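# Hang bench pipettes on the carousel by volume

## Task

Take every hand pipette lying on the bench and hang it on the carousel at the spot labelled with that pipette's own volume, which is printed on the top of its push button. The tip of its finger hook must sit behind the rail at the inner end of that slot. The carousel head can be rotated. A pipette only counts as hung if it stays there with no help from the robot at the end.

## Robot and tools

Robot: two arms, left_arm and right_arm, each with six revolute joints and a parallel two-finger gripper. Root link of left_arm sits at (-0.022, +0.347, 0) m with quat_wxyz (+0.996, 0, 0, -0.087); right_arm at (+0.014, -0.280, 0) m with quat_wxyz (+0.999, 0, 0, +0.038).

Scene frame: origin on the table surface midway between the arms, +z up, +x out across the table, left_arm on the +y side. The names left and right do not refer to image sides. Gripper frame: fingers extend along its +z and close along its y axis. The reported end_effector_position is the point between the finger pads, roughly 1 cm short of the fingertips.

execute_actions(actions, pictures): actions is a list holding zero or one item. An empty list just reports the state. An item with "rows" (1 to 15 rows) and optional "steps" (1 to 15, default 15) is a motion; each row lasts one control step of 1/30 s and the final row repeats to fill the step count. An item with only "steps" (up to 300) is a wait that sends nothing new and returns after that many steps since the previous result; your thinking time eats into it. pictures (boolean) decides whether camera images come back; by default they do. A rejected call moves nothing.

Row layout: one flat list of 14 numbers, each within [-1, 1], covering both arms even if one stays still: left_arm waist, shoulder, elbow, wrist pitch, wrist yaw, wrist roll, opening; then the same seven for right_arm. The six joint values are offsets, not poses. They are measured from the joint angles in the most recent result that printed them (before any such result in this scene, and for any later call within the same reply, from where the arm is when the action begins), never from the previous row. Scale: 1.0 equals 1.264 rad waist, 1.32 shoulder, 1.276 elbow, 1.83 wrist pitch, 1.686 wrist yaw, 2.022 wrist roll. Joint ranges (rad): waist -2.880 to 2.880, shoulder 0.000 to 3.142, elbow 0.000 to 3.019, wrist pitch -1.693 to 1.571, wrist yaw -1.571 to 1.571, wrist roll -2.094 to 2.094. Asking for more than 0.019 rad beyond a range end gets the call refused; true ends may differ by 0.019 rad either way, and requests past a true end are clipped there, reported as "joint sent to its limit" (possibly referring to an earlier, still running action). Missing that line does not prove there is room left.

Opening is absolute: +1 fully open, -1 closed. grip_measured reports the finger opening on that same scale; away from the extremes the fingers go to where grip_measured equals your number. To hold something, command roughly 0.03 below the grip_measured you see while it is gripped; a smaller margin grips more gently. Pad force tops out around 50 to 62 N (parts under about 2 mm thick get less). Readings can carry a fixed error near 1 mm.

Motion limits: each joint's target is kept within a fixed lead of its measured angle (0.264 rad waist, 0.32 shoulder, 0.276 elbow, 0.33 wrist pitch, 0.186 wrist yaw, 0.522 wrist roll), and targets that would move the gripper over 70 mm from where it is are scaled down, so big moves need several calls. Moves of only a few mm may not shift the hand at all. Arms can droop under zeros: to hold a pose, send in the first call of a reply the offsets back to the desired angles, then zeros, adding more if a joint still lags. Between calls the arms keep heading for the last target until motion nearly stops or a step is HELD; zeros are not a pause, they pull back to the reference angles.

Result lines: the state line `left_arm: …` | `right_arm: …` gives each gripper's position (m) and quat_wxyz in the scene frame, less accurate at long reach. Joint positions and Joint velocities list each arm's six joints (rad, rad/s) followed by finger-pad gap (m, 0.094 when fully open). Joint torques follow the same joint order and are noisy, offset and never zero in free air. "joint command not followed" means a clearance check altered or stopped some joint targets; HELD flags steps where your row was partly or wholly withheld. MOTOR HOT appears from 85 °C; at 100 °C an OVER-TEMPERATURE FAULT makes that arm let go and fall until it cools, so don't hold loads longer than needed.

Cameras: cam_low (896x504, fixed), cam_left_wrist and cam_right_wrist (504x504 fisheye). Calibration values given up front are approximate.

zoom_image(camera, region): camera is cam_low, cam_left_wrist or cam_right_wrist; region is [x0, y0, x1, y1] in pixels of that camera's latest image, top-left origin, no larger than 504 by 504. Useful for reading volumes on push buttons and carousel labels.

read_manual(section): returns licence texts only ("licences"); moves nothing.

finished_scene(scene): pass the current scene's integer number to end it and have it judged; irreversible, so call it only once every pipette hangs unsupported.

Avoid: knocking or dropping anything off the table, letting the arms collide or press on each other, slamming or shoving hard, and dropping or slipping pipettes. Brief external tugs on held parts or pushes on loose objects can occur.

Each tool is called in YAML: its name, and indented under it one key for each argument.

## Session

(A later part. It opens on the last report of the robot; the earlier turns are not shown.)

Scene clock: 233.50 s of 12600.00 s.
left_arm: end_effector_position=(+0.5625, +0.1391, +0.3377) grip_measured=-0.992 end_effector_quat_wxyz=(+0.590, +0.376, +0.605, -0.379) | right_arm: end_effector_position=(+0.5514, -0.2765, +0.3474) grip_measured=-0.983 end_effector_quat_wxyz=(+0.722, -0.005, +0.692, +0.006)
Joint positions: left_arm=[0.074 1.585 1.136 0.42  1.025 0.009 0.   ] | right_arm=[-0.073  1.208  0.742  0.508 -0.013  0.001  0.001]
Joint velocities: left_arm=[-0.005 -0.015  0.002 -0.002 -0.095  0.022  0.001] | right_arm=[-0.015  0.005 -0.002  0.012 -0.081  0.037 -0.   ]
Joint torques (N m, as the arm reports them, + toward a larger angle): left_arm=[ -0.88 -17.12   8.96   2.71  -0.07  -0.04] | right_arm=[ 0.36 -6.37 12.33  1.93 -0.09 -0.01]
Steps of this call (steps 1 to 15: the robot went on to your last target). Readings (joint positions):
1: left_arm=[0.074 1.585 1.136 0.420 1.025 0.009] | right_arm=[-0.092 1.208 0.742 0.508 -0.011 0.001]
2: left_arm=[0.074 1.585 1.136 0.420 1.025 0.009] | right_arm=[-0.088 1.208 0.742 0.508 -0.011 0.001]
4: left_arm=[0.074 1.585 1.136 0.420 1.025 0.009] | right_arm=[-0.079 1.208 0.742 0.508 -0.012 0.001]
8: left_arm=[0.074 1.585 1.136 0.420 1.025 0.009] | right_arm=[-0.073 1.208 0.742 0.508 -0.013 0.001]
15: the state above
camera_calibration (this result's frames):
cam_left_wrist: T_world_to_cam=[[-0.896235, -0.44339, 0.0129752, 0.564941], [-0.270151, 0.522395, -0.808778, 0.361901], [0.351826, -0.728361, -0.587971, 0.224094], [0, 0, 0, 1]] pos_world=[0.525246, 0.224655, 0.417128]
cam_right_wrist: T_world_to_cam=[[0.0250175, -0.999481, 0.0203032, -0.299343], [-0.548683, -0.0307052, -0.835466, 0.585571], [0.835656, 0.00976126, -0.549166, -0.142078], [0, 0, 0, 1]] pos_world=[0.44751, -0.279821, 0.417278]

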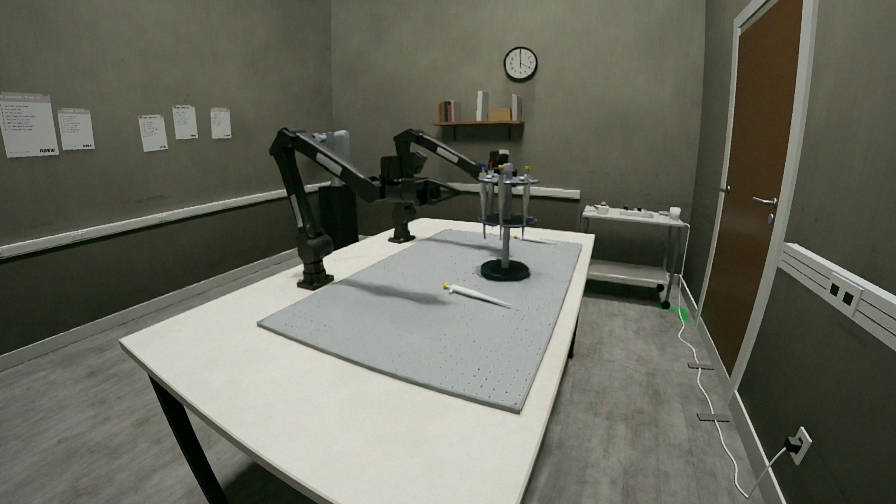

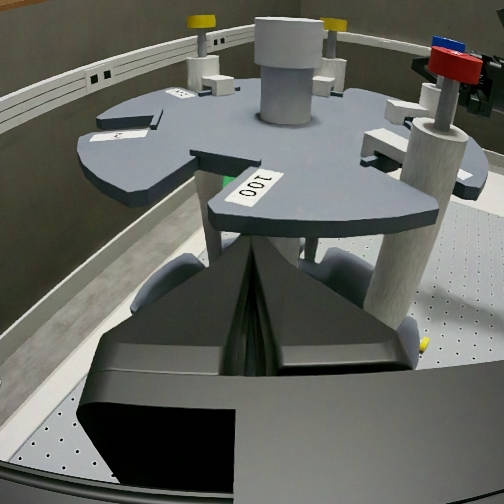

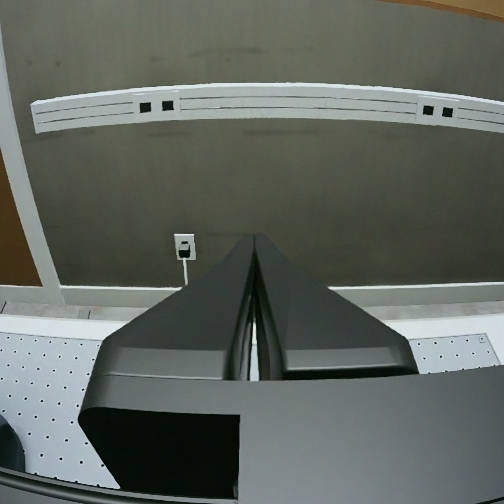

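execute_actions:
  actions:
    - {"rows":[[-0.017,-0.02,-0.021,0.005,-0.02,0,-1,0,0,0.02,0,0,0,-1],[-0.035,-0.04,-0.042,0.01,-0.05,0,-1,0,0,0.02,0,0,0,-1],[-0.052,-0.06,-0.063,0.015,-0.085,0,-1,0,0,0.02,0,0,0,-1],[-0.07,-0.08,-0.084,0.02,-0.12,0,-1,0,0,0.02,0,0,0,-1],[-0.087,-0.1,-0.105,0.026,-0.155,0,-1,0,0,0.02,0,0,0,-1],[-0.104,-0.12,-0.126,0.031,-0.19,0,-1,0,0,0.02,0,0,0,-1],[-0.122,-0.14,-0.147,0.036,-0.225,0,-1,0,0,0.02,0,0,0,-1],[-0.139,-0.158,-0.168,0.041,-0.26,0,-1,0,0,0.02,0,0,0,-1],[-0.139,-0.158,-0.168,0.041,-0.3,0,-1,0,0,0.02,0,0,0,-1]]}
  pictures: false

execute_actions:
  actions:
    - {"steps":15}

Scene clock: 242.47 s of 12600.00 s.
left_arm: end_effector_position=(+0.5124, +0.0970, +0.3393) grip_measured=-0.992 end_effector_quat_wxyz=(+0.649, +0.283, +0.649, -0.277) | right_arm: end_effector_position=(+0.5514, -0.2765, +0.3474) grip_measured=-0.983 end_effector_quat_wxyz=(+0.722, -0.005, +0.692, +0.006)
Joint positions: left_arm=[-0.115  1.391  0.915  0.472  0.523  0.009  0.   ] | right_arm=[-0.073  1.208  0.742  0.508 -0.013  0.001  0.001]
Joint velocities: left_arm=[ 0.034 -0.005 -0.007  0.042  0.007 -0.022 -0.   ] | right_arm=[ 0.005 -0.024 -0.002 -0.002 -0.007  0.037 -0.   ]
Joint torques (N m, as the arm reports them, + toward a larger angle): left_arm=[  0.83 -12.5    9.05   2.87  -0.1   -0.04] | right_arm=[-0.58 -6.36 12.33  1.93  0.   -0.01]
Steps of this call (steps 1 to 15: the robot went on to your last target; steps 16 to 90: nothing new was sent; then 5.47 s passed at rest; steps 91 to 105: all 15 steps of this action). Readings (joint positions):
91: left_arm=[0.073 1.585 1.132 0.420 1.010 0.009] | right_arm=[-0.073 1.208 0.742 0.508 -0.013 0.001]
92: left_arm=[0.071 1.580 1.123 0.421 0.973 0.009] | right_arm=[-0.073 1.208 0.742 0.508 -0.013 0.001]
94: left_arm=[0.057 1.559 1.081 0.427 0.867 0.009] | right_arm=[-0.073 1.208 0.742 0.508 -0.013 0.001]
98: left_arm=[-0.024 1.474 0.964 0.452 0.635 0.009] | right_arm=[-0.073 1.208 0.742 0.508 -0.013 0.001]
105: the state above

Scene clock: 242.97 s of 12600.00 s.
left_arm: end_effector_position=(+0.5128, +0.0978, +0.3392) grip_measured=-0.992 end_effector_quat_wxyz=(+0.650, +0.282, +0.650, -0.276) | right_arm: end_effector_position=(+0.5514, -0.2765, +0.3474) grip_measured=-0.983 end_effector_quat_wxyz=(+0.722, -0.005, +0.692, +0.006)
Joint positions: left_arm=[-0.114  1.391  0.915  0.473  0.522  0.009  0.   ] | right_arm=[-0.073  1.208  0.742  0.508 -0.013  0.001  0.001]
Joint velocities: left_arm=[ 0.005 -0.005  0.002 -0.002  0.007  0.007  0.001] | right_arm=[-0.015 -0.015  0.002  0.002 -0.022  0.051 -0.   ]
Joint torques (N m, as the arm reports them, + toward a larger angle): left_arm=[  0.63 -12.75   9.12   2.9   -0.1   -0.04] | right_arm=[-0.61 -6.38 12.33  1.93 -0.01 -0.01]
Steps of this call (steps 1 to 15: the robot went on to your last target). Readings (joint positions):
1: left_arm=[-0.114 1.391 0.915 0.473 0.523 0.009] | right_arm=[-0.073 1.208 0.742 0.508 -0.013 0.001]
2: left_arm=[-0.114 1.391 0.915 0.473 0.522 0.009] | right_arm=[-0.073 1.208 0.742 0.508 -0.013 0.001]
4: left_arm=[-0.114 1.391 0.915 0.473 0.522 0.009] | right_arm=[-0.073 1.208 0.742 0.508 -0.013 0.001]
8: left_arm=[-0.114 1.391 0.915 0.473 0.522 0.009] | right_arm=[-0.073 1.208 0.742 0.508 -0.013 0.001]
15: the state above
All arms were judged still, so your last target was given up. Only a new action makes them travel on or press farther. Fingers that are still opening or closing keep moving.
camera_calibration (this result's frames):
cam_left_wrist: T_world_to_cam=[[-0.714492, -0.699576, -0.00975067, 0.441627], [-0.398927, 0.418803, -0.815758, 0.449759], [0.574769, -0.578963, -0.578311, 0.080158], [0, 0, 0, 1]] pos_world=[0.448887, 0.167, 0.417557]
cam_right_wrist: T_world_to_cam=[[0.0250175, -0.999481, 0.0203032, -0.299343], [-0.548683, -0.0307052, -0.835466, 0.585571], [0.835656, 0.00976126, -0.549166, -0.142078], [0, 0, 0, 1]] pos_world=[0.44751, -0.279821, 0.417278]

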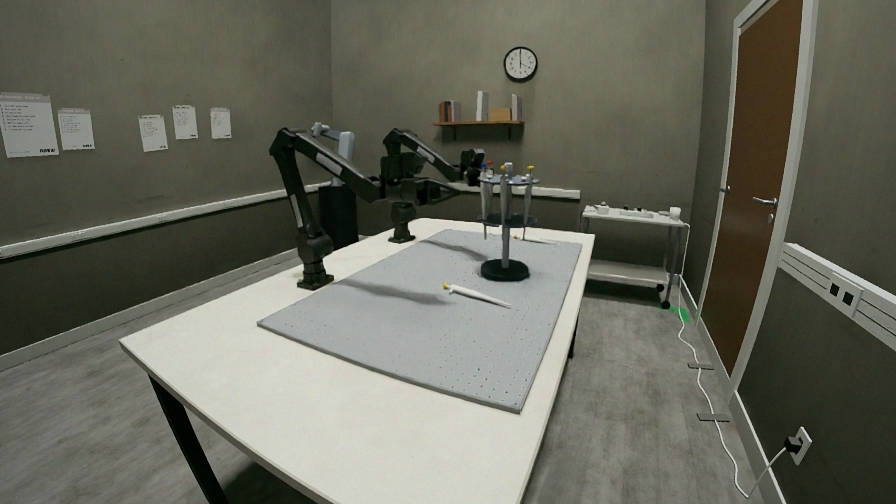

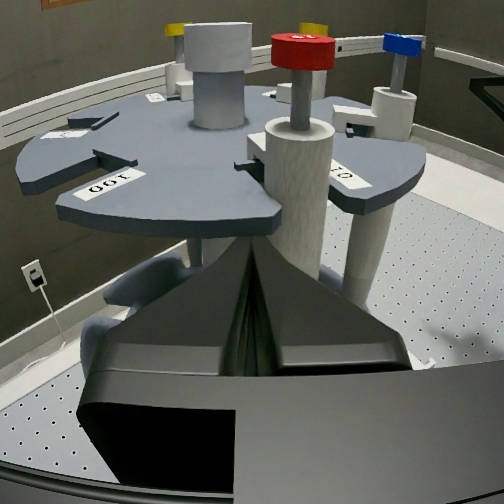

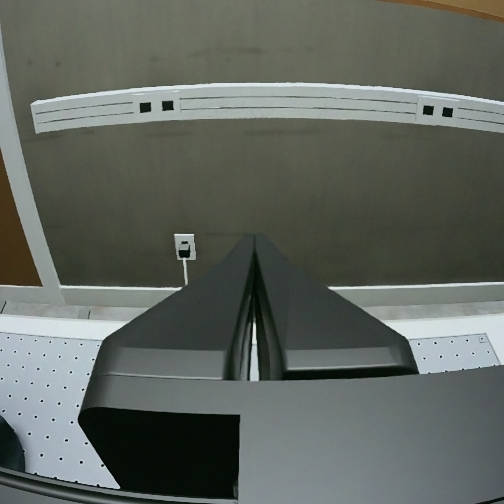

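execute_actions:
  actions:
    - {"rows":[[0,0,-0.04,0.035,0,0,-1,0,0,0.02,0,0,0,-1]],"steps":10}
  pictures: false

execute_actions:
  actions:
    - {"rows":[[-0.01,0.015,0.03,0.008,-0.006,0,-1,0,0,0.02,0,0,0,-1],[-0.02,0.03,0.05,0.008,-0.012,0,-1,0,0,0.02,0,0,0,-1],[-0.03,0.045,0.07,0.008,-0.024,0,-1,0,0,0.02,0,0,0,-1],[-0.03,0.05,0.085,0.008,-0.024,0,-1,0,0,0.02,0,0,0,-1]]}

Scene clock: 247.17 s of 12600.00 s.
left_arm: end_effector_position=(+0.5041, +0.1012, +0.3203) grip_measured=-0.992 end_effector_quat_wxyz=(+0.647, +0.280, +0.653, -0.275) | right_arm: end_effector_position=(+0.5514, -0.2765, +0.3474) grip_measured=-0.983 end_effector_quat_wxyz=(+0.722, -0.005, +0.692, +0.006)
Joint positions: left_arm=[-0.113  1.39   0.863  0.516  0.519  0.009  0.   ] | right_arm=[-0.073  1.208  0.742  0.508 -0.013  0.001  0.001]
Joint velocities: left_arm=[-0.005 -0.015  0.017  0.042 -0.051  0.066  0.   ] | right_arm=[-0.005 -0.005 -0.002 -0.002  0.037  0.007 -0.001]
Joint torques (N m, as the arm reports them, + toward a larger angle): left_arm=[ -0.14 -11.18   8.36   2.74   0.09  -0.04] | right_arm=[-0.61 -6.32 12.34  1.94  0.   -0.01]
Steps of this call (steps 1 to 90: nothing new was sent; then 0.87 s passed at rest; steps 91 to 100: all 10 steps of this action). Readings (joint positions):
91: left_arm=[-0.114 1.391 0.907 0.480 0.521 0.009] | right_arm=[-0.073 1.208 0.742 0.508 -0.013 0.001]
92: left_arm=[-0.114 1.390 0.897 0.497 0.521 0.009] | right_arm=[-0.073 1.208 0.742 0.508 -0.013 0.001]
94: left_arm=[-0.114 1.390 0.876 0.512 0.519 0.009] | right_arm=[-0.073 1.208 0.742 0.508 -0.013 0.001]
98: left_arm=[-0.113 1.390 0.863 0.514 0.519 0.009] | right_arm=[-0.073 1.208 0.742 0.508 -0.013 0.001]
100: the state above

Scene clock: 247.67 s of 12600.00 s.
left_arm: end_effector_position=(+0.5225, +0.0860, +0.3163) grip_measured=-0.992 end_effector_quat_wxyz=(+0.647, +0.276, +0.657, -0.271) | right_arm: end_effector_position=(+0.5514, -0.2765, +0.3474) grip_measured=-0.983 end_effector_quat_wxyz=(+0.722, -0.005, +0.692, +0.006)
Joint positions: left_arm=[-0.139  1.448  0.915  0.516  0.48   0.009  0.   ] | right_arm=[-0.073  1.208  0.742  0.508 -0.013  0.001  0.001]
Joint velocities: left_arm=[-0.005  0.005 -0.002  0.022  0.022 -0.037  0.   ] | right_arm=[-0.005  0.005 -0.007 -0.002 -0.022 -0.007  0.   ]
Joint torques (N m, as the arm reports them, + toward a larger angle): left_arm=[ -0.99 -11.37  12.69   2.67  -0.03  -0.04] | right_arm=[-0.63 -6.4  12.34  1.93  0.   -0.01]
Steps of this call (steps 1 to 15: all 15 steps of this action). Readings (joint positions):
1: left_arm=[-0.113 1.391 0.863 0.516 0.516 0.009] | right_arm=[-0.073 1.208 0.742 0.508 -0.013 0.001]
2: left_arm=[-0.114 1.392 0.863 0.516 0.509 0.009] | right_arm=[-0.073 1.208 0.742 0.508 -0.013 0.001]
4: left_arm=[-0.120 1.406 0.876 0.516 0.487 0.009] | right_arm=[-0.073 1.208 0.742 0.508 -0.013 0.001]
8: left_arm=[-0.136 1.445 0.913 0.516 0.481 0.009] | right_arm=[-0.073 1.208 0.742 0.508 -0.013 0.001]
15: the state above
camera_calibration (this result's frames):
cam_left_wrist: T_world_to_cam=[[-0.702738, -0.711439, -0.00372692, 0.433058], [-0.416472, 0.415614, -0.808589, 0.447123], [0.576811, -0.566674, -0.588362, 0.055602], [0, 0, 0, 1]] pos_world=[0.458469, 0.153772, 0.395867]
cam_right_wrist: T_world_to_cam=[[0.0250175, -0.999481, 0.0203032, -0.299343], [-0.548683, -0.0307052, -0.835466, 0.585571], [0.835656, 0.00976126, -0.549166, -0.142078], [0, 0, 0, 1]] pos_world=[0.44751, -0.279821, 0.417278]

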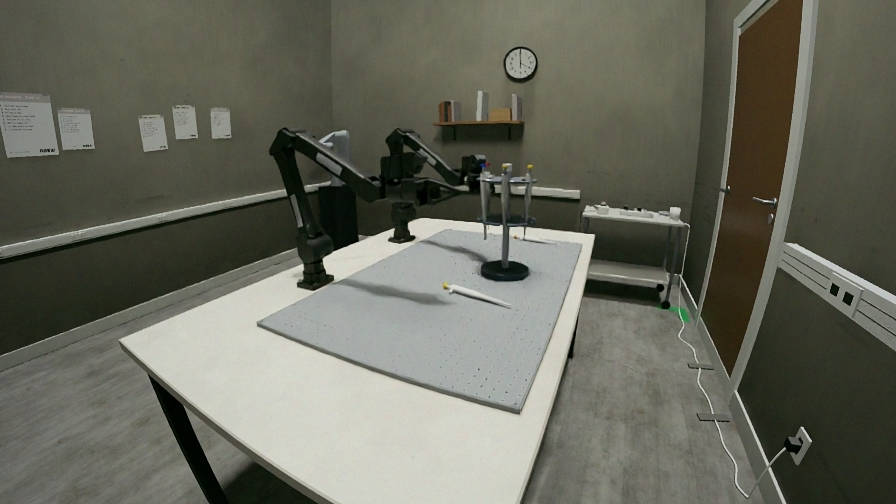

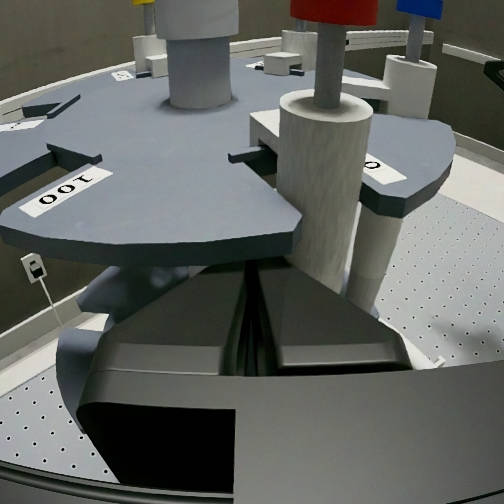

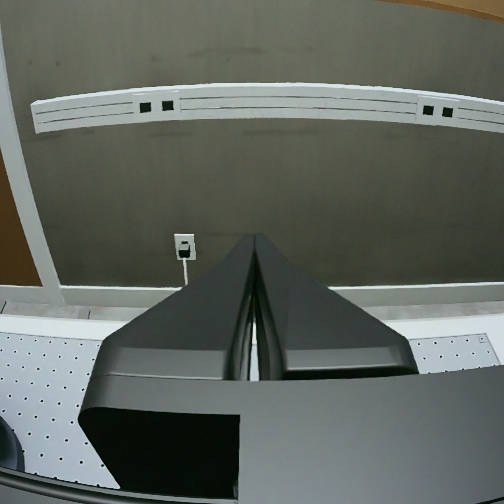

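execute_actions:
  actions:
    - {"rows":[[-0.02,0.004,0.035,0.005,-0.01,0,-1,0,0,0.02,0,0,0,-1],[-0.04,0.008,0.04,0.005,-0.03,0,-1,0,0,0.02,0,0,0,-1],[-0.06,0.012,0.045,0.005,-0.055,0,-1,0,0,0.02,0,0,0,-1],[-0.08,0.016,0.05,0.005,-0.08,0,-1,0,0,0.02,0,0,0,-1],[-0.1,0.02,0.055,0.005,-0.11,0,-1,0,0,0.02,0,0,0,-1],[-0.12,0.024,0.06,0.005,-0.14,0,-1,0,0,0.02,0,0,0,-1],[-0.14,0.028,0.065,0.005,-0.17,0,-1,0,0,0.02,0,0,0,-1],[-0.16,0.032,0.07,0.005,-0.2,0,-1,0,0,0.02,0,0,0,-1],[-0.16,0.032,0.07,0.005,-0.225,0,-1,0,0,0.02,0,0,0,-1],[-0.16,0.032,0.07,0.005,-0.252,0,-1,0,0,0.02,0,0,0,-1]]}
  pictures: false

execute_actions:
  actions:
    - {"steps":15}

Scene clock: 253.37 s of 12600.00 s.
left_arm: end_effector_position=(+0.5166, +0.0221, +0.3105) grip_measured=-0.992 end_effector_quat_wxyz=(+0.669, +0.209, +0.685, -0.199) | right_arm: end_effector_position=(+0.5514, -0.2765, +0.3474) grip_measured=-0.983 end_effector_quat_wxyz=(+0.722, -0.005, +0.692, +0.006)
Joint positions: left_arm=[-0.35   1.482  0.94   0.516  0.06   0.009  0.   ] | right_arm=[-0.073  1.208  0.742  0.508 -0.013  0.001  0.001]
Joint velocities: left_arm=[-0.005 -0.015  0.037 -0.022 -0.037 -0.066  0.001] | right_arm=[-0.005 -0.024  0.007 -0.002  0.051  0.066  0.001]
Joint torques (N m, as the arm reports them, + toward a larger angle): left_arm=[  0.59 -11.85  13.06   2.47  -0.14  -0.04] | right_arm=[-0.6  -6.37 12.33  1.94 -0.01 -0.01]
Steps of this call (steps 1 to 15: the robot went on to your last target; steps 16 to 90: nothing new was sent; then 2.20 s passed at rest; steps 91 to 105: all 15 steps of this action). Readings (joint positions):
91: left_arm=[-0.140 1.448 0.915 0.516 0.473 0.009] | right_arm=[-0.073 1.208 0.742 0.508 -0.013 0.001]
92: left_arm=[-0.143 1.448 0.915 0.516 0.451 0.009] | right_arm=[-0.073 1.208 0.742 0.508 -0.013 0.001]
94: left_arm=[-0.163 1.448 0.915 0.516 0.378 0.009] | right_arm=[-0.073 1.208 0.742 0.508 -0.013 0.001]
98: left_arm=[-0.252 1.461 0.925 0.516 0.181 0.009] | right_arm=[-0.073 1.208 0.742 0.508 -0.013 0.001]
105: the state above

Scene clock: 253.87 s of 12600.00 s.
left_arm: end_effector_position=(+0.5171, +0.0223, +0.3111) grip_measured=-0.992 end_effector_quat_wxyz=(+0.670, +0.208, +0.685, -0.198) | right_arm: end_effector_position=(+0.5514, -0.2765, +0.3474) grip_measured=-0.983 end_effector_quat_wxyz=(+0.722, -0.005, +0.692, +0.006)
Joint positions: left_arm=[-0.35   1.482  0.941  0.516  0.057  0.009  0.   ] | right_arm=[-0.073  1.208  0.742  0.508 -0.013  0.001  0.001]
Joint velocities: left_arm=[-0.005 -0.005 -0.007 -0.002 -0.11   0.007 -0.002] | right_arm=[-0.005  0.005 -0.002 -0.002  0.007 -0.007  0.001]
Joint torques (N m, as the arm reports them, + toward a larger angle): left_arm=[  0.52 -11.87  13.18   2.46  -0.09  -0.03] | right_arm=[-0.59 -6.38 12.32  1.93 -0.01 -0.01]
Steps of this call (steps 1 to 15: the robot went on to your last target). Readings (joint positions):
1: left_arm=[-0.350 1.482 0.940 0.516 0.059 0.009] | right_arm=[-0.073 1.208 0.742 0.508 -0.013 0.001]
2: left_arm=[-0.350 1.482 0.940 0.516 0.058 0.009] | right_arm=[-0.073 1.208 0.742 0.508 -0.013 0.001]
4: left_arm=[-0.350 1.482 0.941 0.516 0.057 0.009] | right_arm=[-0.073 1.208 0.742 0.508 -0.013 0.001]
8: left_arm=[-0.350 1.482 0.941 0.516 0.057 0.009] | right_arm=[-0.073 1.208 0.742 0.508 -0.013 0.001]
15: the state above
All arms were judged still, so your last target was given up. Only a new action makes them travel on or press farther. Fingers that are still opening or closing keep moving.
camera_calibration (this result's frames):
cam_left_wrist: T_world_to_cam=[[-0.537965, -0.842901, -0.0105246, 0.303819], [-0.497325, 0.327439, -0.8034, 0.509266], [0.680633, -0.426967, -0.595347, -0.0350139], [0, 0, 0, 1]] pos_world=[0.440546, 0.0743859, 0.391496]
cam_right_wrist: T_world_to_cam=[[0.0250175, -0.999481, 0.0203032, -0.299343], [-0.548683, -0.0307052, -0.835466, 0.585571], [0.835656, 0.00976126, -0.549166, -0.142078], [0, 0, 0, 1]] pos_world=[0.44751, -0.279821, 0.417278]

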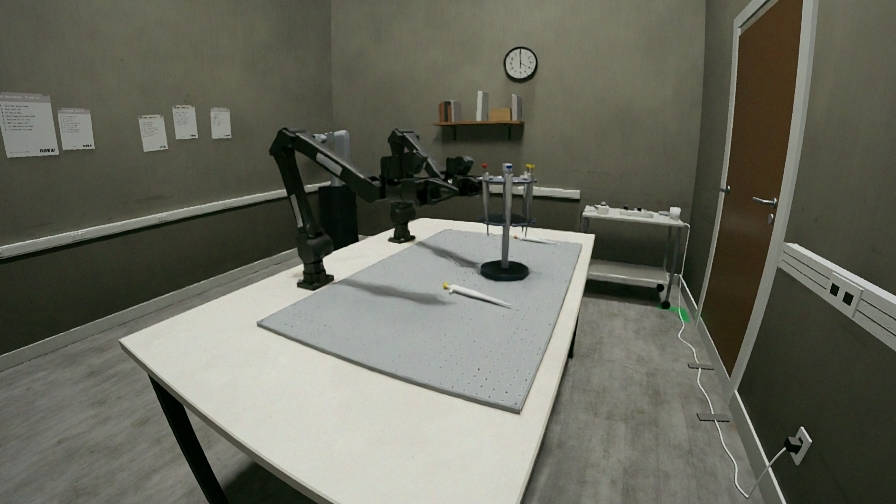

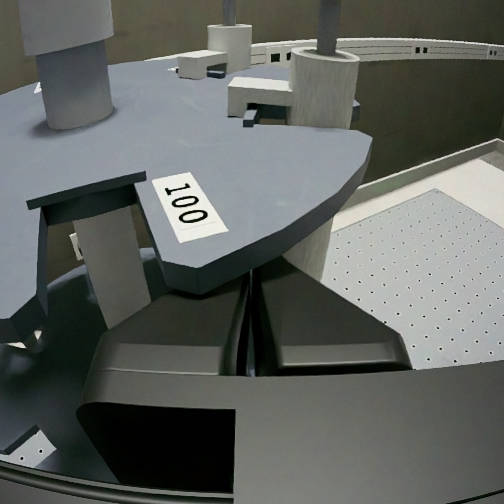

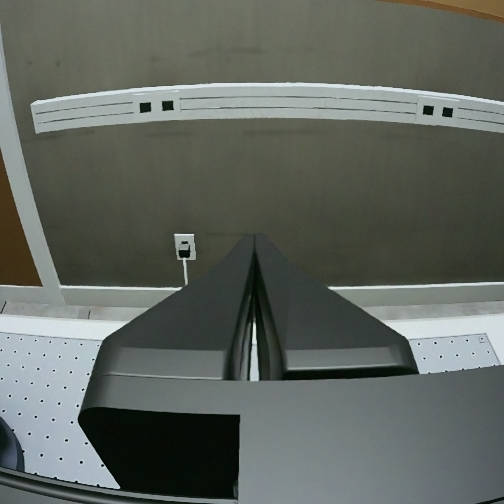

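execute_actions:
  actions:
    - {"rows":[[-0.005,0.012,0.045,0.005,0,0,-1,0,0,0.02,0,0,0,-1],[-0.008,0.024,0.058,0.005,0,0,-1,0,0,0.02,0,0,0,-1],[-0.011,0.036,0.072,0.005,0,0,-1,0,0,0.02,0,0,0,-1],[-0.014,0.048,0.086,0.005,0,0,-1,0,0,0.02,0,0,0,-1],[-0.017,0.06,0.1,0.005,0,0,-1,0,0,0.02,0,0,0,-1],[-0.02,0.072,0.115,0.005,0,0,-1,0,0,0.02,0,0,0,-1],[-0.022,0.085,0.13,0.005,0,0,-1,0,0,0.02,0,0,0,-1]]}
  pictures: false

execute_actions:
  actions:
    - {"steps":10}

Scene clock: 257.57 s of 12600.00 s.
left_arm: end_effector_position=(+0.5480, -0.0068, +0.3014) grip_measured=-0.992 end_effector_quat_wxyz=(+0.666, +0.214, +0.685, -0.202) | right_arm: end_effector_position=(+0.5514, -0.2765, +0.3474) grip_measured=-0.983 end_effector_quat_wxyz=(+0.722, -0.005, +0.692, +0.006)
Joint positions: left_arm=[-0.365  1.594  1.048  0.516  0.057  0.009  0.   ] | right_arm=[-0.073  1.208  0.742  0.508 -0.013  0.001  0.001]
Joint velocities: left_arm=[-0.015  0.005  0.002 -0.012  0.037  0.037  0.   ] | right_arm=[-0.015  0.005  0.007 -0.002 -0.007  0.007 -0.001]
Joint torques (N m, as the arm reports them, + toward a larger angle): left_arm=[ -0.99 -14.47  12.76   2.55   0.02  -0.04] | right_arm=[-0.64 -6.35 12.33  1.93  0.   -0.01]
Steps of this call (steps 1 to 90: nothing new was sent; then 0.20 s passed at rest; steps 91 to 105: all 15 steps of this action). Readings (joint positions):
91: left_arm=[-0.350 1.482 0.941 0.516 0.057 0.009] | right_arm=[-0.073 1.208 0.742 0.508 -0.013 0.001]
92: left_arm=[-0.350 1.483 0.942 0.516 0.057 0.009] | right_arm=[-0.073 1.208 0.742 0.508 -0.013 0.001]
94: left_arm=[-0.350 1.494 0.955 0.516 0.057 0.009] | right_arm=[-0.073 1.208 0.742 0.508 -0.013 0.001]
98: left_arm=[-0.356 1.559 1.015 0.516 0.057 0.009] | right_arm=[-0.073 1.208 0.742 0.508 -0.013 0.001]
105: the state above

Scene clock: 257.90 s of 12600.00 s.
left_arm: end_effector_position=(+0.5480, -0.0068, +0.3014) grip_measured=-0.992 end_effector_quat_wxyz=(+0.666, +0.214, +0.685, -0.202) | right_arm: end_effector_position=(+0.5514, -0.2765, +0.3474) grip_measured=-0.983 end_effector_quat_wxyz=(+0.722, -0.005, +0.692, +0.006)
Joint positions: left_arm=[-0.365  1.594  1.048  0.516  0.057  0.009  0.   ] | right_arm=[-0.073  1.208  0.742  0.508 -0.013  0.001  0.001]
Joint velocities: left_arm=[-0.024 -0.005 -0.007 -0.027 -0.081  0.007  0.   ] | right_arm=[-0.005  0.005 -0.002 -0.007  0.022  0.051 -0.001]
Joint torques (N m, as the arm reports them, + toward a larger angle): left_arm=[ -1.11 -14.34  12.86   2.48   0.01  -0.04] | right_arm=[-0.59 -6.37 12.33  1.93  0.   -0.01]
Steps of this call (steps 1 to 10: the robot went on to your last target). Readings (joint positions):
1: left_arm=[-0.365 1.594 1.048 0.516 0.057 0.009] | right_arm=[-0.073 1.208 0.742 0.508 -0.013 0.001]
2: left_arm=[-0.365 1.594 1.048 0.516 0.057 0.009] | right_arm=[-0.073 1.208 0.742 0.508 -0.013 0.001]
4: left_arm=[-0.365 1.594 1.048 0.516 0.057 0.009] | right_arm=[-0.073 1.208 0.742 0.508 -0.013 0.001]
8: left_arm=[-0.365 1.594 1.048 0.516 0.057 0.009] | right_arm=[-0.073 1.208 0.742 0.508 -0.013 0.001]
10: the state above
camera_calibration (this result's frames):
cam_left_wrist: T_world_to_cam=[[-0.549863, -0.835191, -0.0102752, 0.302336], [-0.496847, 0.336947, -0.799756, 0.525064], [0.671412, -0.434651, -0.600237, -0.0678161], [0, 0, 0, 1]] pos_world=[0.472652, 0.0461134, 0.382324]
cam_right_wrist: T_world_to_cam=[[0.0250175, -0.999481, 0.0203032, -0.299343], [-0.548683, -0.0307052, -0.835466, 0.585571], [0.835656, 0.00976126, -0.549166, -0.142078], [0, 0, 0, 1]] pos_world=[0.44751, -0.279821, 0.417278]

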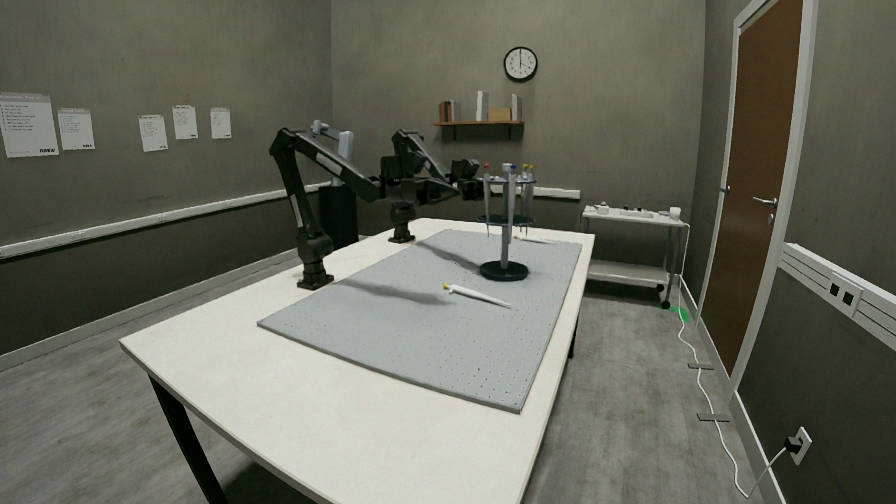

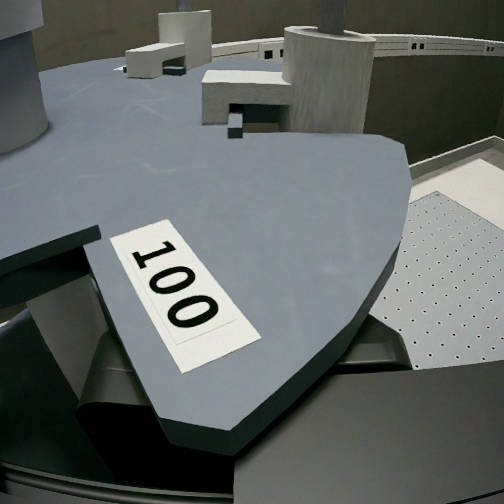

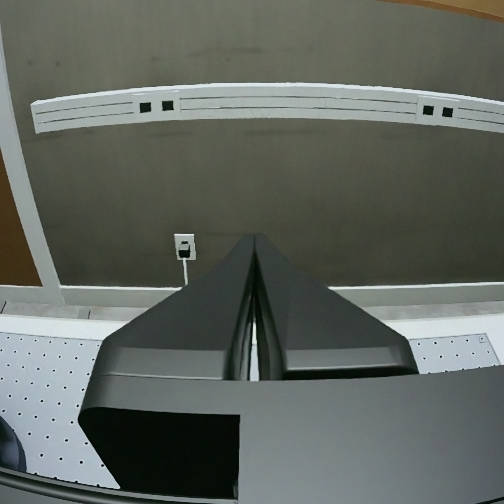

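execute_actions:
  actions:
    - {"rows":[[0,-0.03,-0.02,0,0,0,-1,0,0,0.02,0,0,0,-1],[0,-0.055,-0.045,0,0,0,-1,0,0,0.02,0,0,0,-1],[0,-0.08,-0.07,0,0,0,-1,0,0,0.02,0,0,0,-1],[0,-0.105,-0.095,0,0,0,-1,0,0,0.02,0,0,0,-1],[0,-0.13,-0.12,0,0,0,-1,0,0,0.02,0,0,0,-1],[0,-0.155,-0.145,0,0,0,-1,0,0,0.02,0,0,0,-1],[0,-0.18,-0.17,0,0,0,-1,0,0,0.02,0,0,0,-1],[0,-0.2,-0.195,0,0,0,-1,0,0,0.02,0,0,0,-1]]}
  pictures: false

execute_actions:
  actions:
    - {"steps":10}
  pictures: false

execute_actions:
  actions:
    - {"rows":[[0.06,0,0.09,-0.04,-0.12,0,-1,0,0,0.02,0,0,0,-1]]}
  pictures: false

execute_actions:
  actions:
    - {"steps":10}

Scene clock: 264.33 s of 12600.00 s.
left_arm: end_effector_position=(+0.4616, +0.0450, +0.3210) grip_measured=-0.992 end_effector_quat_wxyz=(+0.674, +0.212, +0.678, -0.204) | right_arm: end_effector_position=(+0.5514, -0.2765, +0.3474) grip_measured=-0.983 end_effector_quat_wxyz=(+0.722, -0.005, +0.692, +0.006)
Joint positions: left_arm=[-0.365  1.319  0.796  0.515  0.057  0.009  0.   ] | right_arm=[-0.073  1.208  0.742  0.508 -0.013  0.001  0.001]
Joint velocities: left_arm=[-0.024  0.005 -0.012 -0.007 -0.007 -0.037  0.001] | right_arm=[-0.005 -0.015  0.022 -0.007 -0.066 -0.051 -0.001]
Joint torques (N m, as the arm reports them, + toward a larger angle): left_arm=[-0.2  -9.01  8.78  2.18  0.   -0.05] | right_arm=[-0.58 -6.36 12.34  1.92 -0.01 -0.01]
Steps of this call (steps 1 to 15: the robot went on to your last target; steps 16 to 90: nothing new was sent; then 2.93 s passed at rest; steps 91 to 105: all 15 steps of this action). Readings (joint positions):
91: left_arm=[-0.365 1.593 1.045 0.516 0.057 0.009] | right_arm=[-0.073 1.208 0.742 0.508 -0.013 0.001]
92: left_arm=[-0.365 1.588 1.037 0.516 0.057 0.009] | right_arm=[-0.073 1.208 0.742 0.508 -0.013 0.001]
94: left_arm=[-0.365 1.557 0.990 0.516 0.057 0.009] | right_arm=[-0.073 1.208 0.742 0.508 -0.013 0.001]
98: left_arm=[-0.365 1.431 0.850 0.515 0.057 0.009] | right_arm=[-0.073 1.208 0.742 0.508 -0.013 0.001]
105: the state above

Scene clock: 264.67 s of 12600.00 s.
left_arm: end_effector_position=(+0.4617, +0.0449, +0.3206) grip_measured=-0.992 end_effector_quat_wxyz=(+0.674, +0.212, +0.678, -0.204) | right_arm: end_effector_position=(+0.5514, -0.2765, +0.3474) grip_measured=-0.983 end_effector_quat_wxyz=(+0.722, -0.005, +0.692, +0.006)
Joint positions: left_arm=[-0.365  1.32   0.796  0.515  0.057  0.009  0.   ] | right_arm=[-0.073  1.208  0.742  0.508 -0.013  0.001  0.001]
Joint velocities: left_arm=[-0.015 -0.005 -0.012  0.007 -0.066  0.007 -0.   ] | right_arm=[-0.005 -0.005 -0.012 -0.002  0.066  0.007 -0.   ]
Joint torques (N m, as the arm reports them, + toward a larger angle): left_arm=[-0.26 -8.89  8.77  2.16 -0.01 -0.04] | right_arm=[-0.59 -6.37 12.34  1.93 -0.01 -0.01]
Steps of this call (steps 1 to 10: the robot went on to your last target). Readings (joint positions):
1: left_arm=[-0.365 1.320 0.796 0.515 0.057 0.009] | right_arm=[-0.073 1.208 0.742 0.508 -0.013 0.001]
2: left_arm=[-0.365 1.320 0.796 0.515 0.057 0.009] | right_arm=[-0.073 1.208 0.742 0.508 -0.013 0.001]
4: left_arm=[-0.365 1.320 0.796 0.515 0.057 0.009] | right_arm=[-0.073 1.208 0.742 0.508 -0.013 0.001]
8: left_arm=[-0.365 1.320 0.796 0.515 0.057 0.009] | right_arm=[-0.073 1.208 0.742 0.508 -0.013 0.001]
10: the state above

Scene clock: 265.17 s of 12600.00 s.
left_arm: end_effector_position=(+0.5057, +0.1108, +0.3303) grip_measured=-0.992 end_effector_quat_wxyz=(+0.686, +0.119, +0.710, -0.105) | right_arm: end_effector_position=(+0.5514, -0.2765, +0.3474) grip_measured=-0.983 end_effector_quat_wxyz=(+0.722, -0.005, +0.692, +0.006)
Joint positions: left_arm=[-0.288  1.32   0.845  0.438 -0.145  0.009  0.   ] | right_arm=[-0.073  1.208  0.742  0.508 -0.013  0.001  0.001]
Joint velocities: left_arm=[-0.015 -0.015 -0.012  0.007  0.022  0.081 -0.002] | right_arm=[-0.005  0.024  0.002  0.002 -0.022  0.022  0.001]
Joint torques (N m, as the arm reports them, + toward a larger angle): left_arm=[ -0.24 -10.3   13.63   2.29   0.    -0.04] | right_arm=[-0.6  -6.33 12.34  1.94 -0.01 -0.01]
Steps of this call (steps 1 to 15: all 15 steps of this action). Readings (joint positions):
1: left_arm=[-0.364 1.320 0.800 0.503 -0.023 0.009] | right_arm=[-0.073 1.208 0.742 0.508 -0.013 0.001]
2: left_arm=[-0.357 1.320 0.810 0.480 -0.092 0.009] | right_arm=[-0.073 1.208 0.742 0.508 -0.013 0.001]
4: left_arm=[-0.326 1.320 0.832 0.456 -0.135 0.009] | right_arm=[-0.073 1.208 0.742 0.508 -0.013 0.001]
8: left_arm=[-0.288 1.320 0.845 0.443 -0.145 0.009] | right_arm=[-0.073 1.208 0.742 0.508 -0.013 0.001]
15: the state above

Scene clock: 265.50 s of 12600.00 s.
left_arm: end_effector_position=(+0.5057, +0.1108, +0.3303) grip_measured=-0.992 end_effector_quat_wxyz=(+0.686, +0.119, +0.710, -0.105) | right_arm: end_effector_position=(+0.5514, -0.2765, +0.3474) grip_measured=-0.983 end_effector_quat_wxyz=(+0.722, -0.005, +0.692, +0.006)
Joint positions: left_arm=[-0.288  1.32   0.845  0.438 -0.145  0.009  0.   ] | right_arm=[-0.073  1.208  0.742  0.508 -0.013  0.001  0.001]
Joint velocities: left_arm=[-0.005 -0.015  0.012 -0.017 -0.051 -0.051  0.   ] | right_arm=[-0.005 -0.005  0.002  0.007  0.022 -0.066 -0.   ]
Joint torques (N m, as the arm reports them, + toward a larger angle): left_arm=[ -0.06 -10.3   13.63   2.24   0.    -0.04] | right_arm=[-0.59 -6.38 12.33  1.93  0.   -0.01]
Steps of this call (steps 1 to 10: the robot went on to your last target). Readings (joint positions):
1: left_arm=[-0.288 1.320 0.845 0.438 -0.145 0.009] | right_arm=[-0.073 1.208 0.742 0.508 -0.013 0.001]
2: left_arm=[-0.288 1.320 0.845 0.438 -0.145 0.009] | right_arm=[-0.073 1.208 0.742 0.508 -0.013 0.001]
4: left_arm=[-0.288 1.320 0.845 0.438 -0.145 0.009] | right_arm=[-0.073 1.208 0.742 0.508 -0.013 0.001]
8: left_arm=[-0.288 1.320 0.845 0.438 -0.145 0.009] | right_arm=[-0.073 1.208 0.742 0.508 -0.013 0.001]
10: the state above
camera_calibration (this result's frames):
cam_left_wrist: T_world_to_cam=[[-0.298165, -0.954354, -0.017511, 0.265871], [-0.573688, 0.193837, -0.795808, 0.540927], [0.762876, -0.227236, -0.605296, -0.0385614], [0, 0, 0, 1]] pos_world=[0.419014, 0.14012, 0.411789]
cam_right_wrist: T_world_to_cam=[[0.0250175, -0.999481, 0.0203032, -0.299343], [-0.548683, -0.0307052, -0.835466, 0.585571], [0.835656, 0.00976126, -0.549166, -0.142078], [0, 0, 0, 1]] pos_world=[0.44751, -0.279821, 0.417278]

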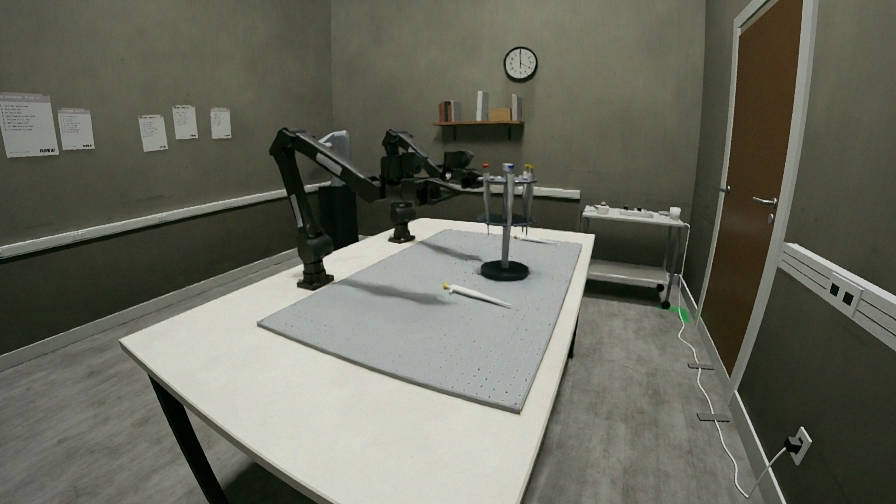

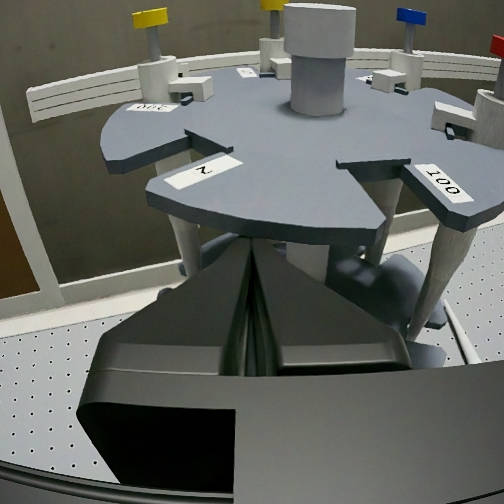

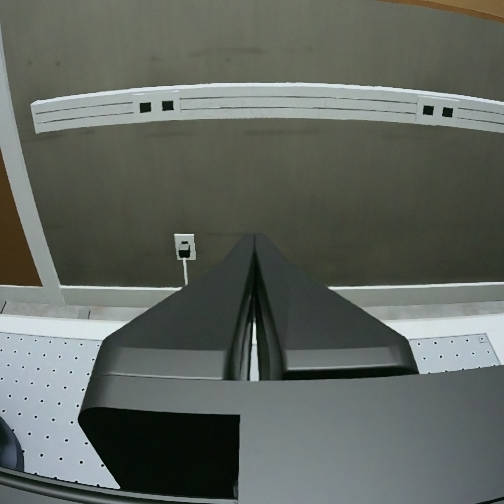

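execute_actions:
  actions:
    - {"rows":[[0,-0.035,0.03,0.01,0.03,0,-1,0,0,0.02,0,0,0,-1],[0,-0.035,0.03,0.01,0.03,0,-1,0,0,0.02,0,0,0,-1],[-0.03,-0.035,0.03,0.01,0.03,0,-1,0,0,0.02,0,0,0,-1],[-0.06,-0.035,0.03,0.01,0.03,0,-1,0,0,0.02,0,0,0,-1],[-0.1,-0.035,0.03,0.01,0.03,0,-1,0,0,0.02,0,0,0,-1],[-0.1,-0.035,0.03,0.01,0.03,0,-1,0,0,0.02,0,0,0,-1],[-0.1,-0.035,0.03,0.01,0.03,0,-1,0,0,0.02,0,0,0,-1],[-0.1,-0.035,0.03,0.01,0,0,-1,0,0,0.02,0,0,0,-1],[-0.1,-0.035,0.03,0.01,-0.03,0,-1,0,0,0.02,0,0,0,-1],[-0.1,-0.035,0.03,0.01,-0.076,0,-1,0,0,0.02,0,0,0,-1]]}
  pictures: false

execute_actions:
  actions:
    - {"steps":15}

Scene clock: 273.57 s of 12600.00 s.
left_arm: end_effector_position=(+0.4725, +0.0633, +0.3436) grip_measured=-0.992 end_effector_quat_wxyz=(+0.694, +0.121, +0.701, -0.111) | right_arm: end_effector_position=(+0.5514, -0.2765, +0.3474) grip_measured=-0.983 end_effector_quat_wxyz=(+0.722, -0.005, +0.692, +0.006)
Joint positions: left_arm=[-0.425  1.296  0.845  0.438 -0.271  0.009  0.   ] | right_arm=[-0.073  1.208  0.742  0.508 -0.013  0.001  0.001]
Joint velocities: left_arm=[-0.015 -0.024  0.002 -0.017 -0.007  0.007 -0.   ] | right_arm=[-0.015  0.005 -0.012 -0.002  0.022 -0.022 -0.   ]
Joint torques (N m, as the arm reports them, + toward a larger angle): left_arm=[  0.59 -12.05  11.6    2.77  -0.1   -0.04] | right_arm=[-0.62 -6.36 12.33  1.93 -0.01 -0.01]
Steps of this call (steps 1 to 15: the robot went on to your last target; steps 16 to 90: nothing new was sent; then 4.57 s passed at rest; steps 91 to 105: all 15 steps of this action). Readings (joint positions):
91: left_arm=[-0.288 1.319 0.845 0.438 -0.124 0.009] | right_arm=[-0.073 1.208 0.742 0.508 -0.013 0.001]
92: left_arm=[-0.288 1.319 0.845 0.438 -0.109 0.009] | right_arm=[-0.073 1.208 0.742 0.508 -0.013 0.001]
94: left_arm=[-0.294 1.317 0.845 0.438 -0.102 0.009] | right_arm=[-0.073 1.208 0.742 0.508 -0.013 0.001]
98: left_arm=[-0.373 1.312 0.845 0.438 -0.121 0.009] | right_arm=[-0.073 1.208 0.742 0.508 -0.013 0.001]
105: the state above

Scene clock: 274.07 s of 12600.00 s.
left_arm: end_effector_position=(+0.4723, +0.0635, +0.3442) grip_measured=-0.992 end_effector_quat_wxyz=(+0.694, +0.121, +0.701, -0.111) | right_arm: end_effector_position=(+0.5514, -0.2765, +0.3474) grip_measured=-0.983 end_effector_quat_wxyz=(+0.722, -0.005, +0.692, +0.006)
Joint positions: left_arm=[-0.425  1.295  0.845  0.438 -0.271  0.009  0.   ] | right_arm=[-0.073  1.208  0.742  0.508 -0.013  0.001  0.001]
Joint velocities: left_arm=[-0.015 -0.024 -0.017 -0.002  0.051 -0.037 -0.001] | right_arm=[-0.005 -0.024  0.012 -0.012 -0.037  0.081 -0.   ]
Joint torques (N m, as the arm reports them, + toward a larger angle): left_arm=[  0.65 -11.91  11.53   2.83  -0.09  -0.05] | right_arm=[-0.59 -6.36 12.33  1.93  0.   -0.01]
Steps of this call (steps 1 to 15: the robot went on to your last target). Readings (joint positions):
1: left_arm=[-0.425 1.295 0.845 0.438 -0.271 0.009] | right_arm=[-0.073 1.208 0.742 0.508 -0.013 0.001]
2: left_arm=[-0.425 1.295 0.845 0.438 -0.271 0.009] | right_arm=[-0.073 1.208 0.742 0.508 -0.013 0.001]
4: left_arm=[-0.425 1.295 0.845 0.438 -0.271 0.009] | right_arm=[-0.073 1.208 0.742 0.508 -0.013 0.001]
8: left_arm=[-0.425 1.295 0.845 0.438 -0.271 0.009] | right_arm=[-0.073 1.208 0.742 0.508 -0.013 0.001]
15: the state above
All arms were judged still, so your last target was given up. Only a new action makes them travel on or press farther. Fingers that are still opening or closing keep moving.
camera_calibration (this result's frames):
cam_left_wrist: T_world_to_cam=[[-0.30908, -0.950918, -0.0149837, 0.215103], [-0.552732, 0.192432, -0.810838, 0.537413], [0.773923, -0.242332, -0.585079, -0.0265749], [0, 0, 0, 1]] pos_world=[0.384096, 0.0946901, 0.423429]
cam_right_wrist: T_world_to_cam=[[0.0250175, -0.999481, 0.0203032, -0.299343], [-0.548683, -0.0307052, -0.835466, 0.585571], [0.835656, 0.00976126, -0.549166, -0.142078], [0, 0, 0, 1]] pos_world=[0.44751, -0.279821, 0.417278]

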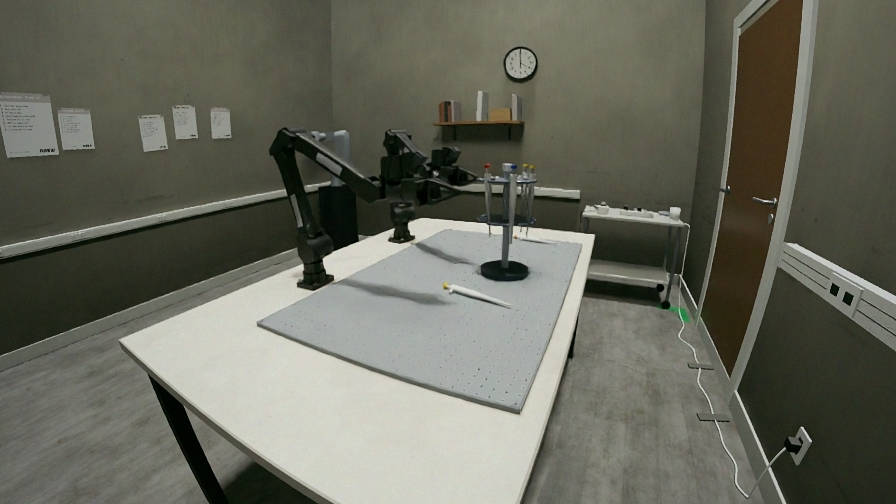

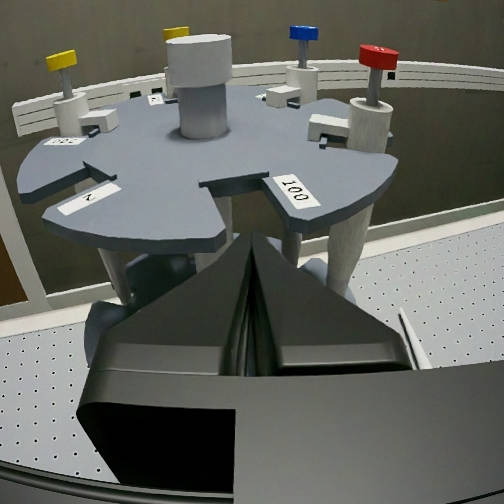

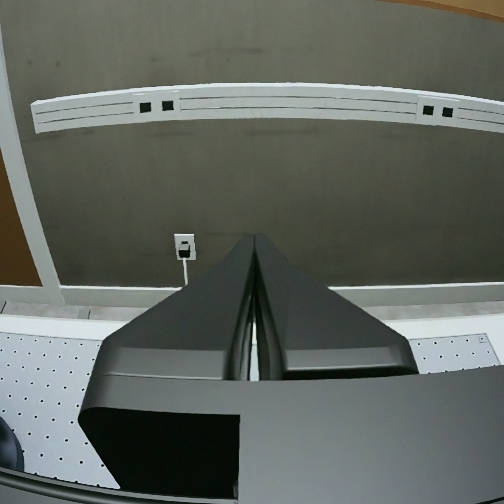

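execute_actions:
  actions:
    - {"rows":[[0,0,0.05,0.017,0,0,-1,0,0,0.02,0,0,0,-1],[0,0,0.06,0.017,0,0,-1,0,0,0.02,0,0,0,-1],[0.008,0.014,0.07,0.017,0.003,0,-1,0,0,0.02,0,0,0,-1],[0.014,0.028,0.082,0.017,0.006,0,-1,0,0,0.02,0,0,0,-1],[0.02,0.042,0.094,0.017,0.009,0,-1,0,0,0.02,0,0,0,-1],[0.026,0.056,0.106,0.017,0.012,0,-1,0,0,0.02,0,0,0,-1],[0.028,0.068,0.118,0.017,0.014,0,-1,0,0,0.02,0,0,0,-1]]}
  pictures: false

execute_actions:
  actions:
    - {"steps":10}

Scene clock: 277.37 s of 12600.00 s.
left_arm: end_effector_position=(+0.5059, +0.0524, +0.3612) grip_measured=-0.992 end_effector_quat_wxyz=(+0.705, +0.116, +0.690, -0.116) | right_arm: end_effector_position=(+0.5514, -0.2765, +0.3474) grip_measured=-0.983 end_effector_quat_wxyz=(+0.722, -0.005, +0.692, +0.006)
Joint positions: left_arm=[-0.403  1.376  0.945  0.453 -0.249  0.009  0.   ] | right_arm=[-0.073  1.208  0.742  0.508 -0.013  0.001  0.001]
Joint velocities: left_arm=[-0.015  0.005 -0.007  0.007 -0.066 -0.022  0.   ] | right_arm=[-0.005 -0.024  0.012  0.017 -0.037  0.007 -0.001]
Joint torques (N m, as the arm reports them, + toward a larger angle): left_arm=[  0.65 -10.46  12.56   2.74   0.04  -0.04] | right_arm=[-0.61 -6.33 12.33  1.93  0.   -0.01]
Steps of this call (steps 1 to 84: nothing new was sent; steps 85 to 99: all 15 steps of this action). Readings (joint positions):
85: left_arm=[-0.425 1.295 0.845 0.440 -0.271 0.009] | right_arm=[-0.073 1.208 0.742 0.508 -0.013 0.001]
86: left_arm=[-0.425 1.295 0.845 0.442 -0.271 0.009] | right_arm=[-0.073 1.208 0.742 0.508 -0.013 0.001]
88: left_arm=[-0.425 1.298 0.855 0.444 -0.267 0.009] | right_arm=[-0.073 1.208 0.742 0.508 -0.013 0.001]
92: left_arm=[-0.415 1.343 0.919 0.450 -0.251 0.009] | right_arm=[-0.073 1.208 0.742 0.508 -0.013 0.001]
99: the state above

Scene clock: 277.70 s of 12600.00 s.
left_arm: end_effector_position=(+0.5059, +0.0524, +0.3612) grip_measured=-0.992 end_effector_quat_wxyz=(+0.705, +0.116, +0.690, -0.116) | right_arm: end_effector_position=(+0.5514, -0.2765, +0.3474) grip_measured=-0.983 end_effector_quat_wxyz=(+0.722, -0.005, +0.692, +0.006)
Joint positions: left_arm=[-0.403  1.376  0.945  0.453 -0.249  0.009  0.   ] | right_arm=[-0.073  1.208  0.742  0.508 -0.013  0.001  0.001]
Joint velocities: left_arm=[-0.005 -0.005 -0.017 -0.002  0.066 -0.022 -0.   ] | right_arm=[-0.015  0.005  0.002  0.007  0.022  0.051 -0.   ]
Joint torques (N m, as the arm reports them, + toward a larger angle): left_arm=[  0.71 -10.42  12.55   2.72   0.05  -0.03] | right_arm=[-0.65 -6.36 12.33  1.94  0.   -0.01]
Steps of this call (steps 1 to 10: the robot went on to your last target). Readings (joint positions):
1: left_arm=[-0.403 1.376 0.945 0.453 -0.249 0.009] | right_arm=[-0.073 1.208 0.742 0.508 -0.013 0.001]
2: left_arm=[-0.403 1.376 0.945 0.453 -0.249 0.009] | right_arm=[-0.073 1.208 0.742 0.508 -0.013 0.001]
4: left_arm=[-0.403 1.376 0.945 0.453 -0.249 0.009] | right_arm=[-0.073 1.208 0.742 0.508 -0.013 0.001]
8: left_arm=[-0.403 1.376 0.945 0.453 -0.249 0.009] | right_arm=[-0.073 1.208 0.742 0.508 -0.013 0.001]
10: the state above
camera_calibration (this result's frames):
cam_left_wrist: T_world_to_cam=[[-0.308784, -0.951115, -0.00566652, 0.211673], [-0.528998, 0.176687, -0.830026, 0.567645], [0.790451, -0.253301, -0.557696, -0.0630103], [0, 0, 0, 1]] pos_world=[0.415451, 0.0850699, 0.437218]
cam_right_wrist: T_world_to_cam=[[0.0250175, -0.999481, 0.0203032, -0.299343], [-0.548683, -0.0307052, -0.835466, 0.585571], [0.835656, 0.00976126, -0.549166, -0.142078], [0, 0, 0, 1]] pos_world=[0.44751, -0.279821, 0.417278]

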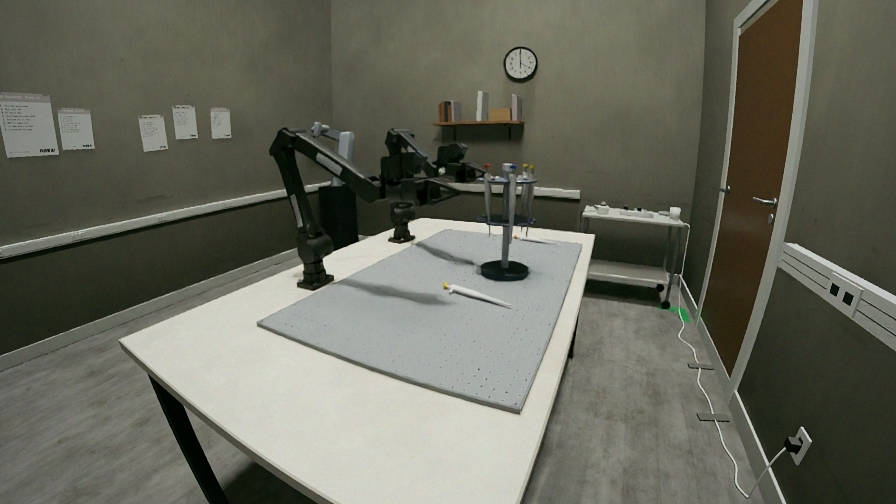

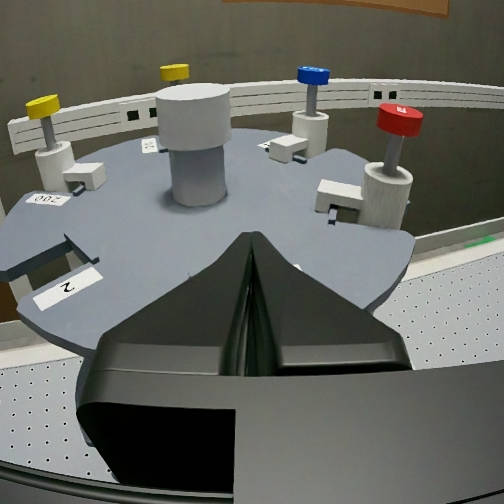

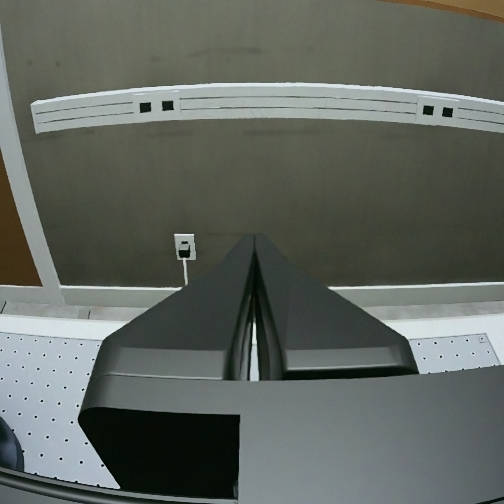

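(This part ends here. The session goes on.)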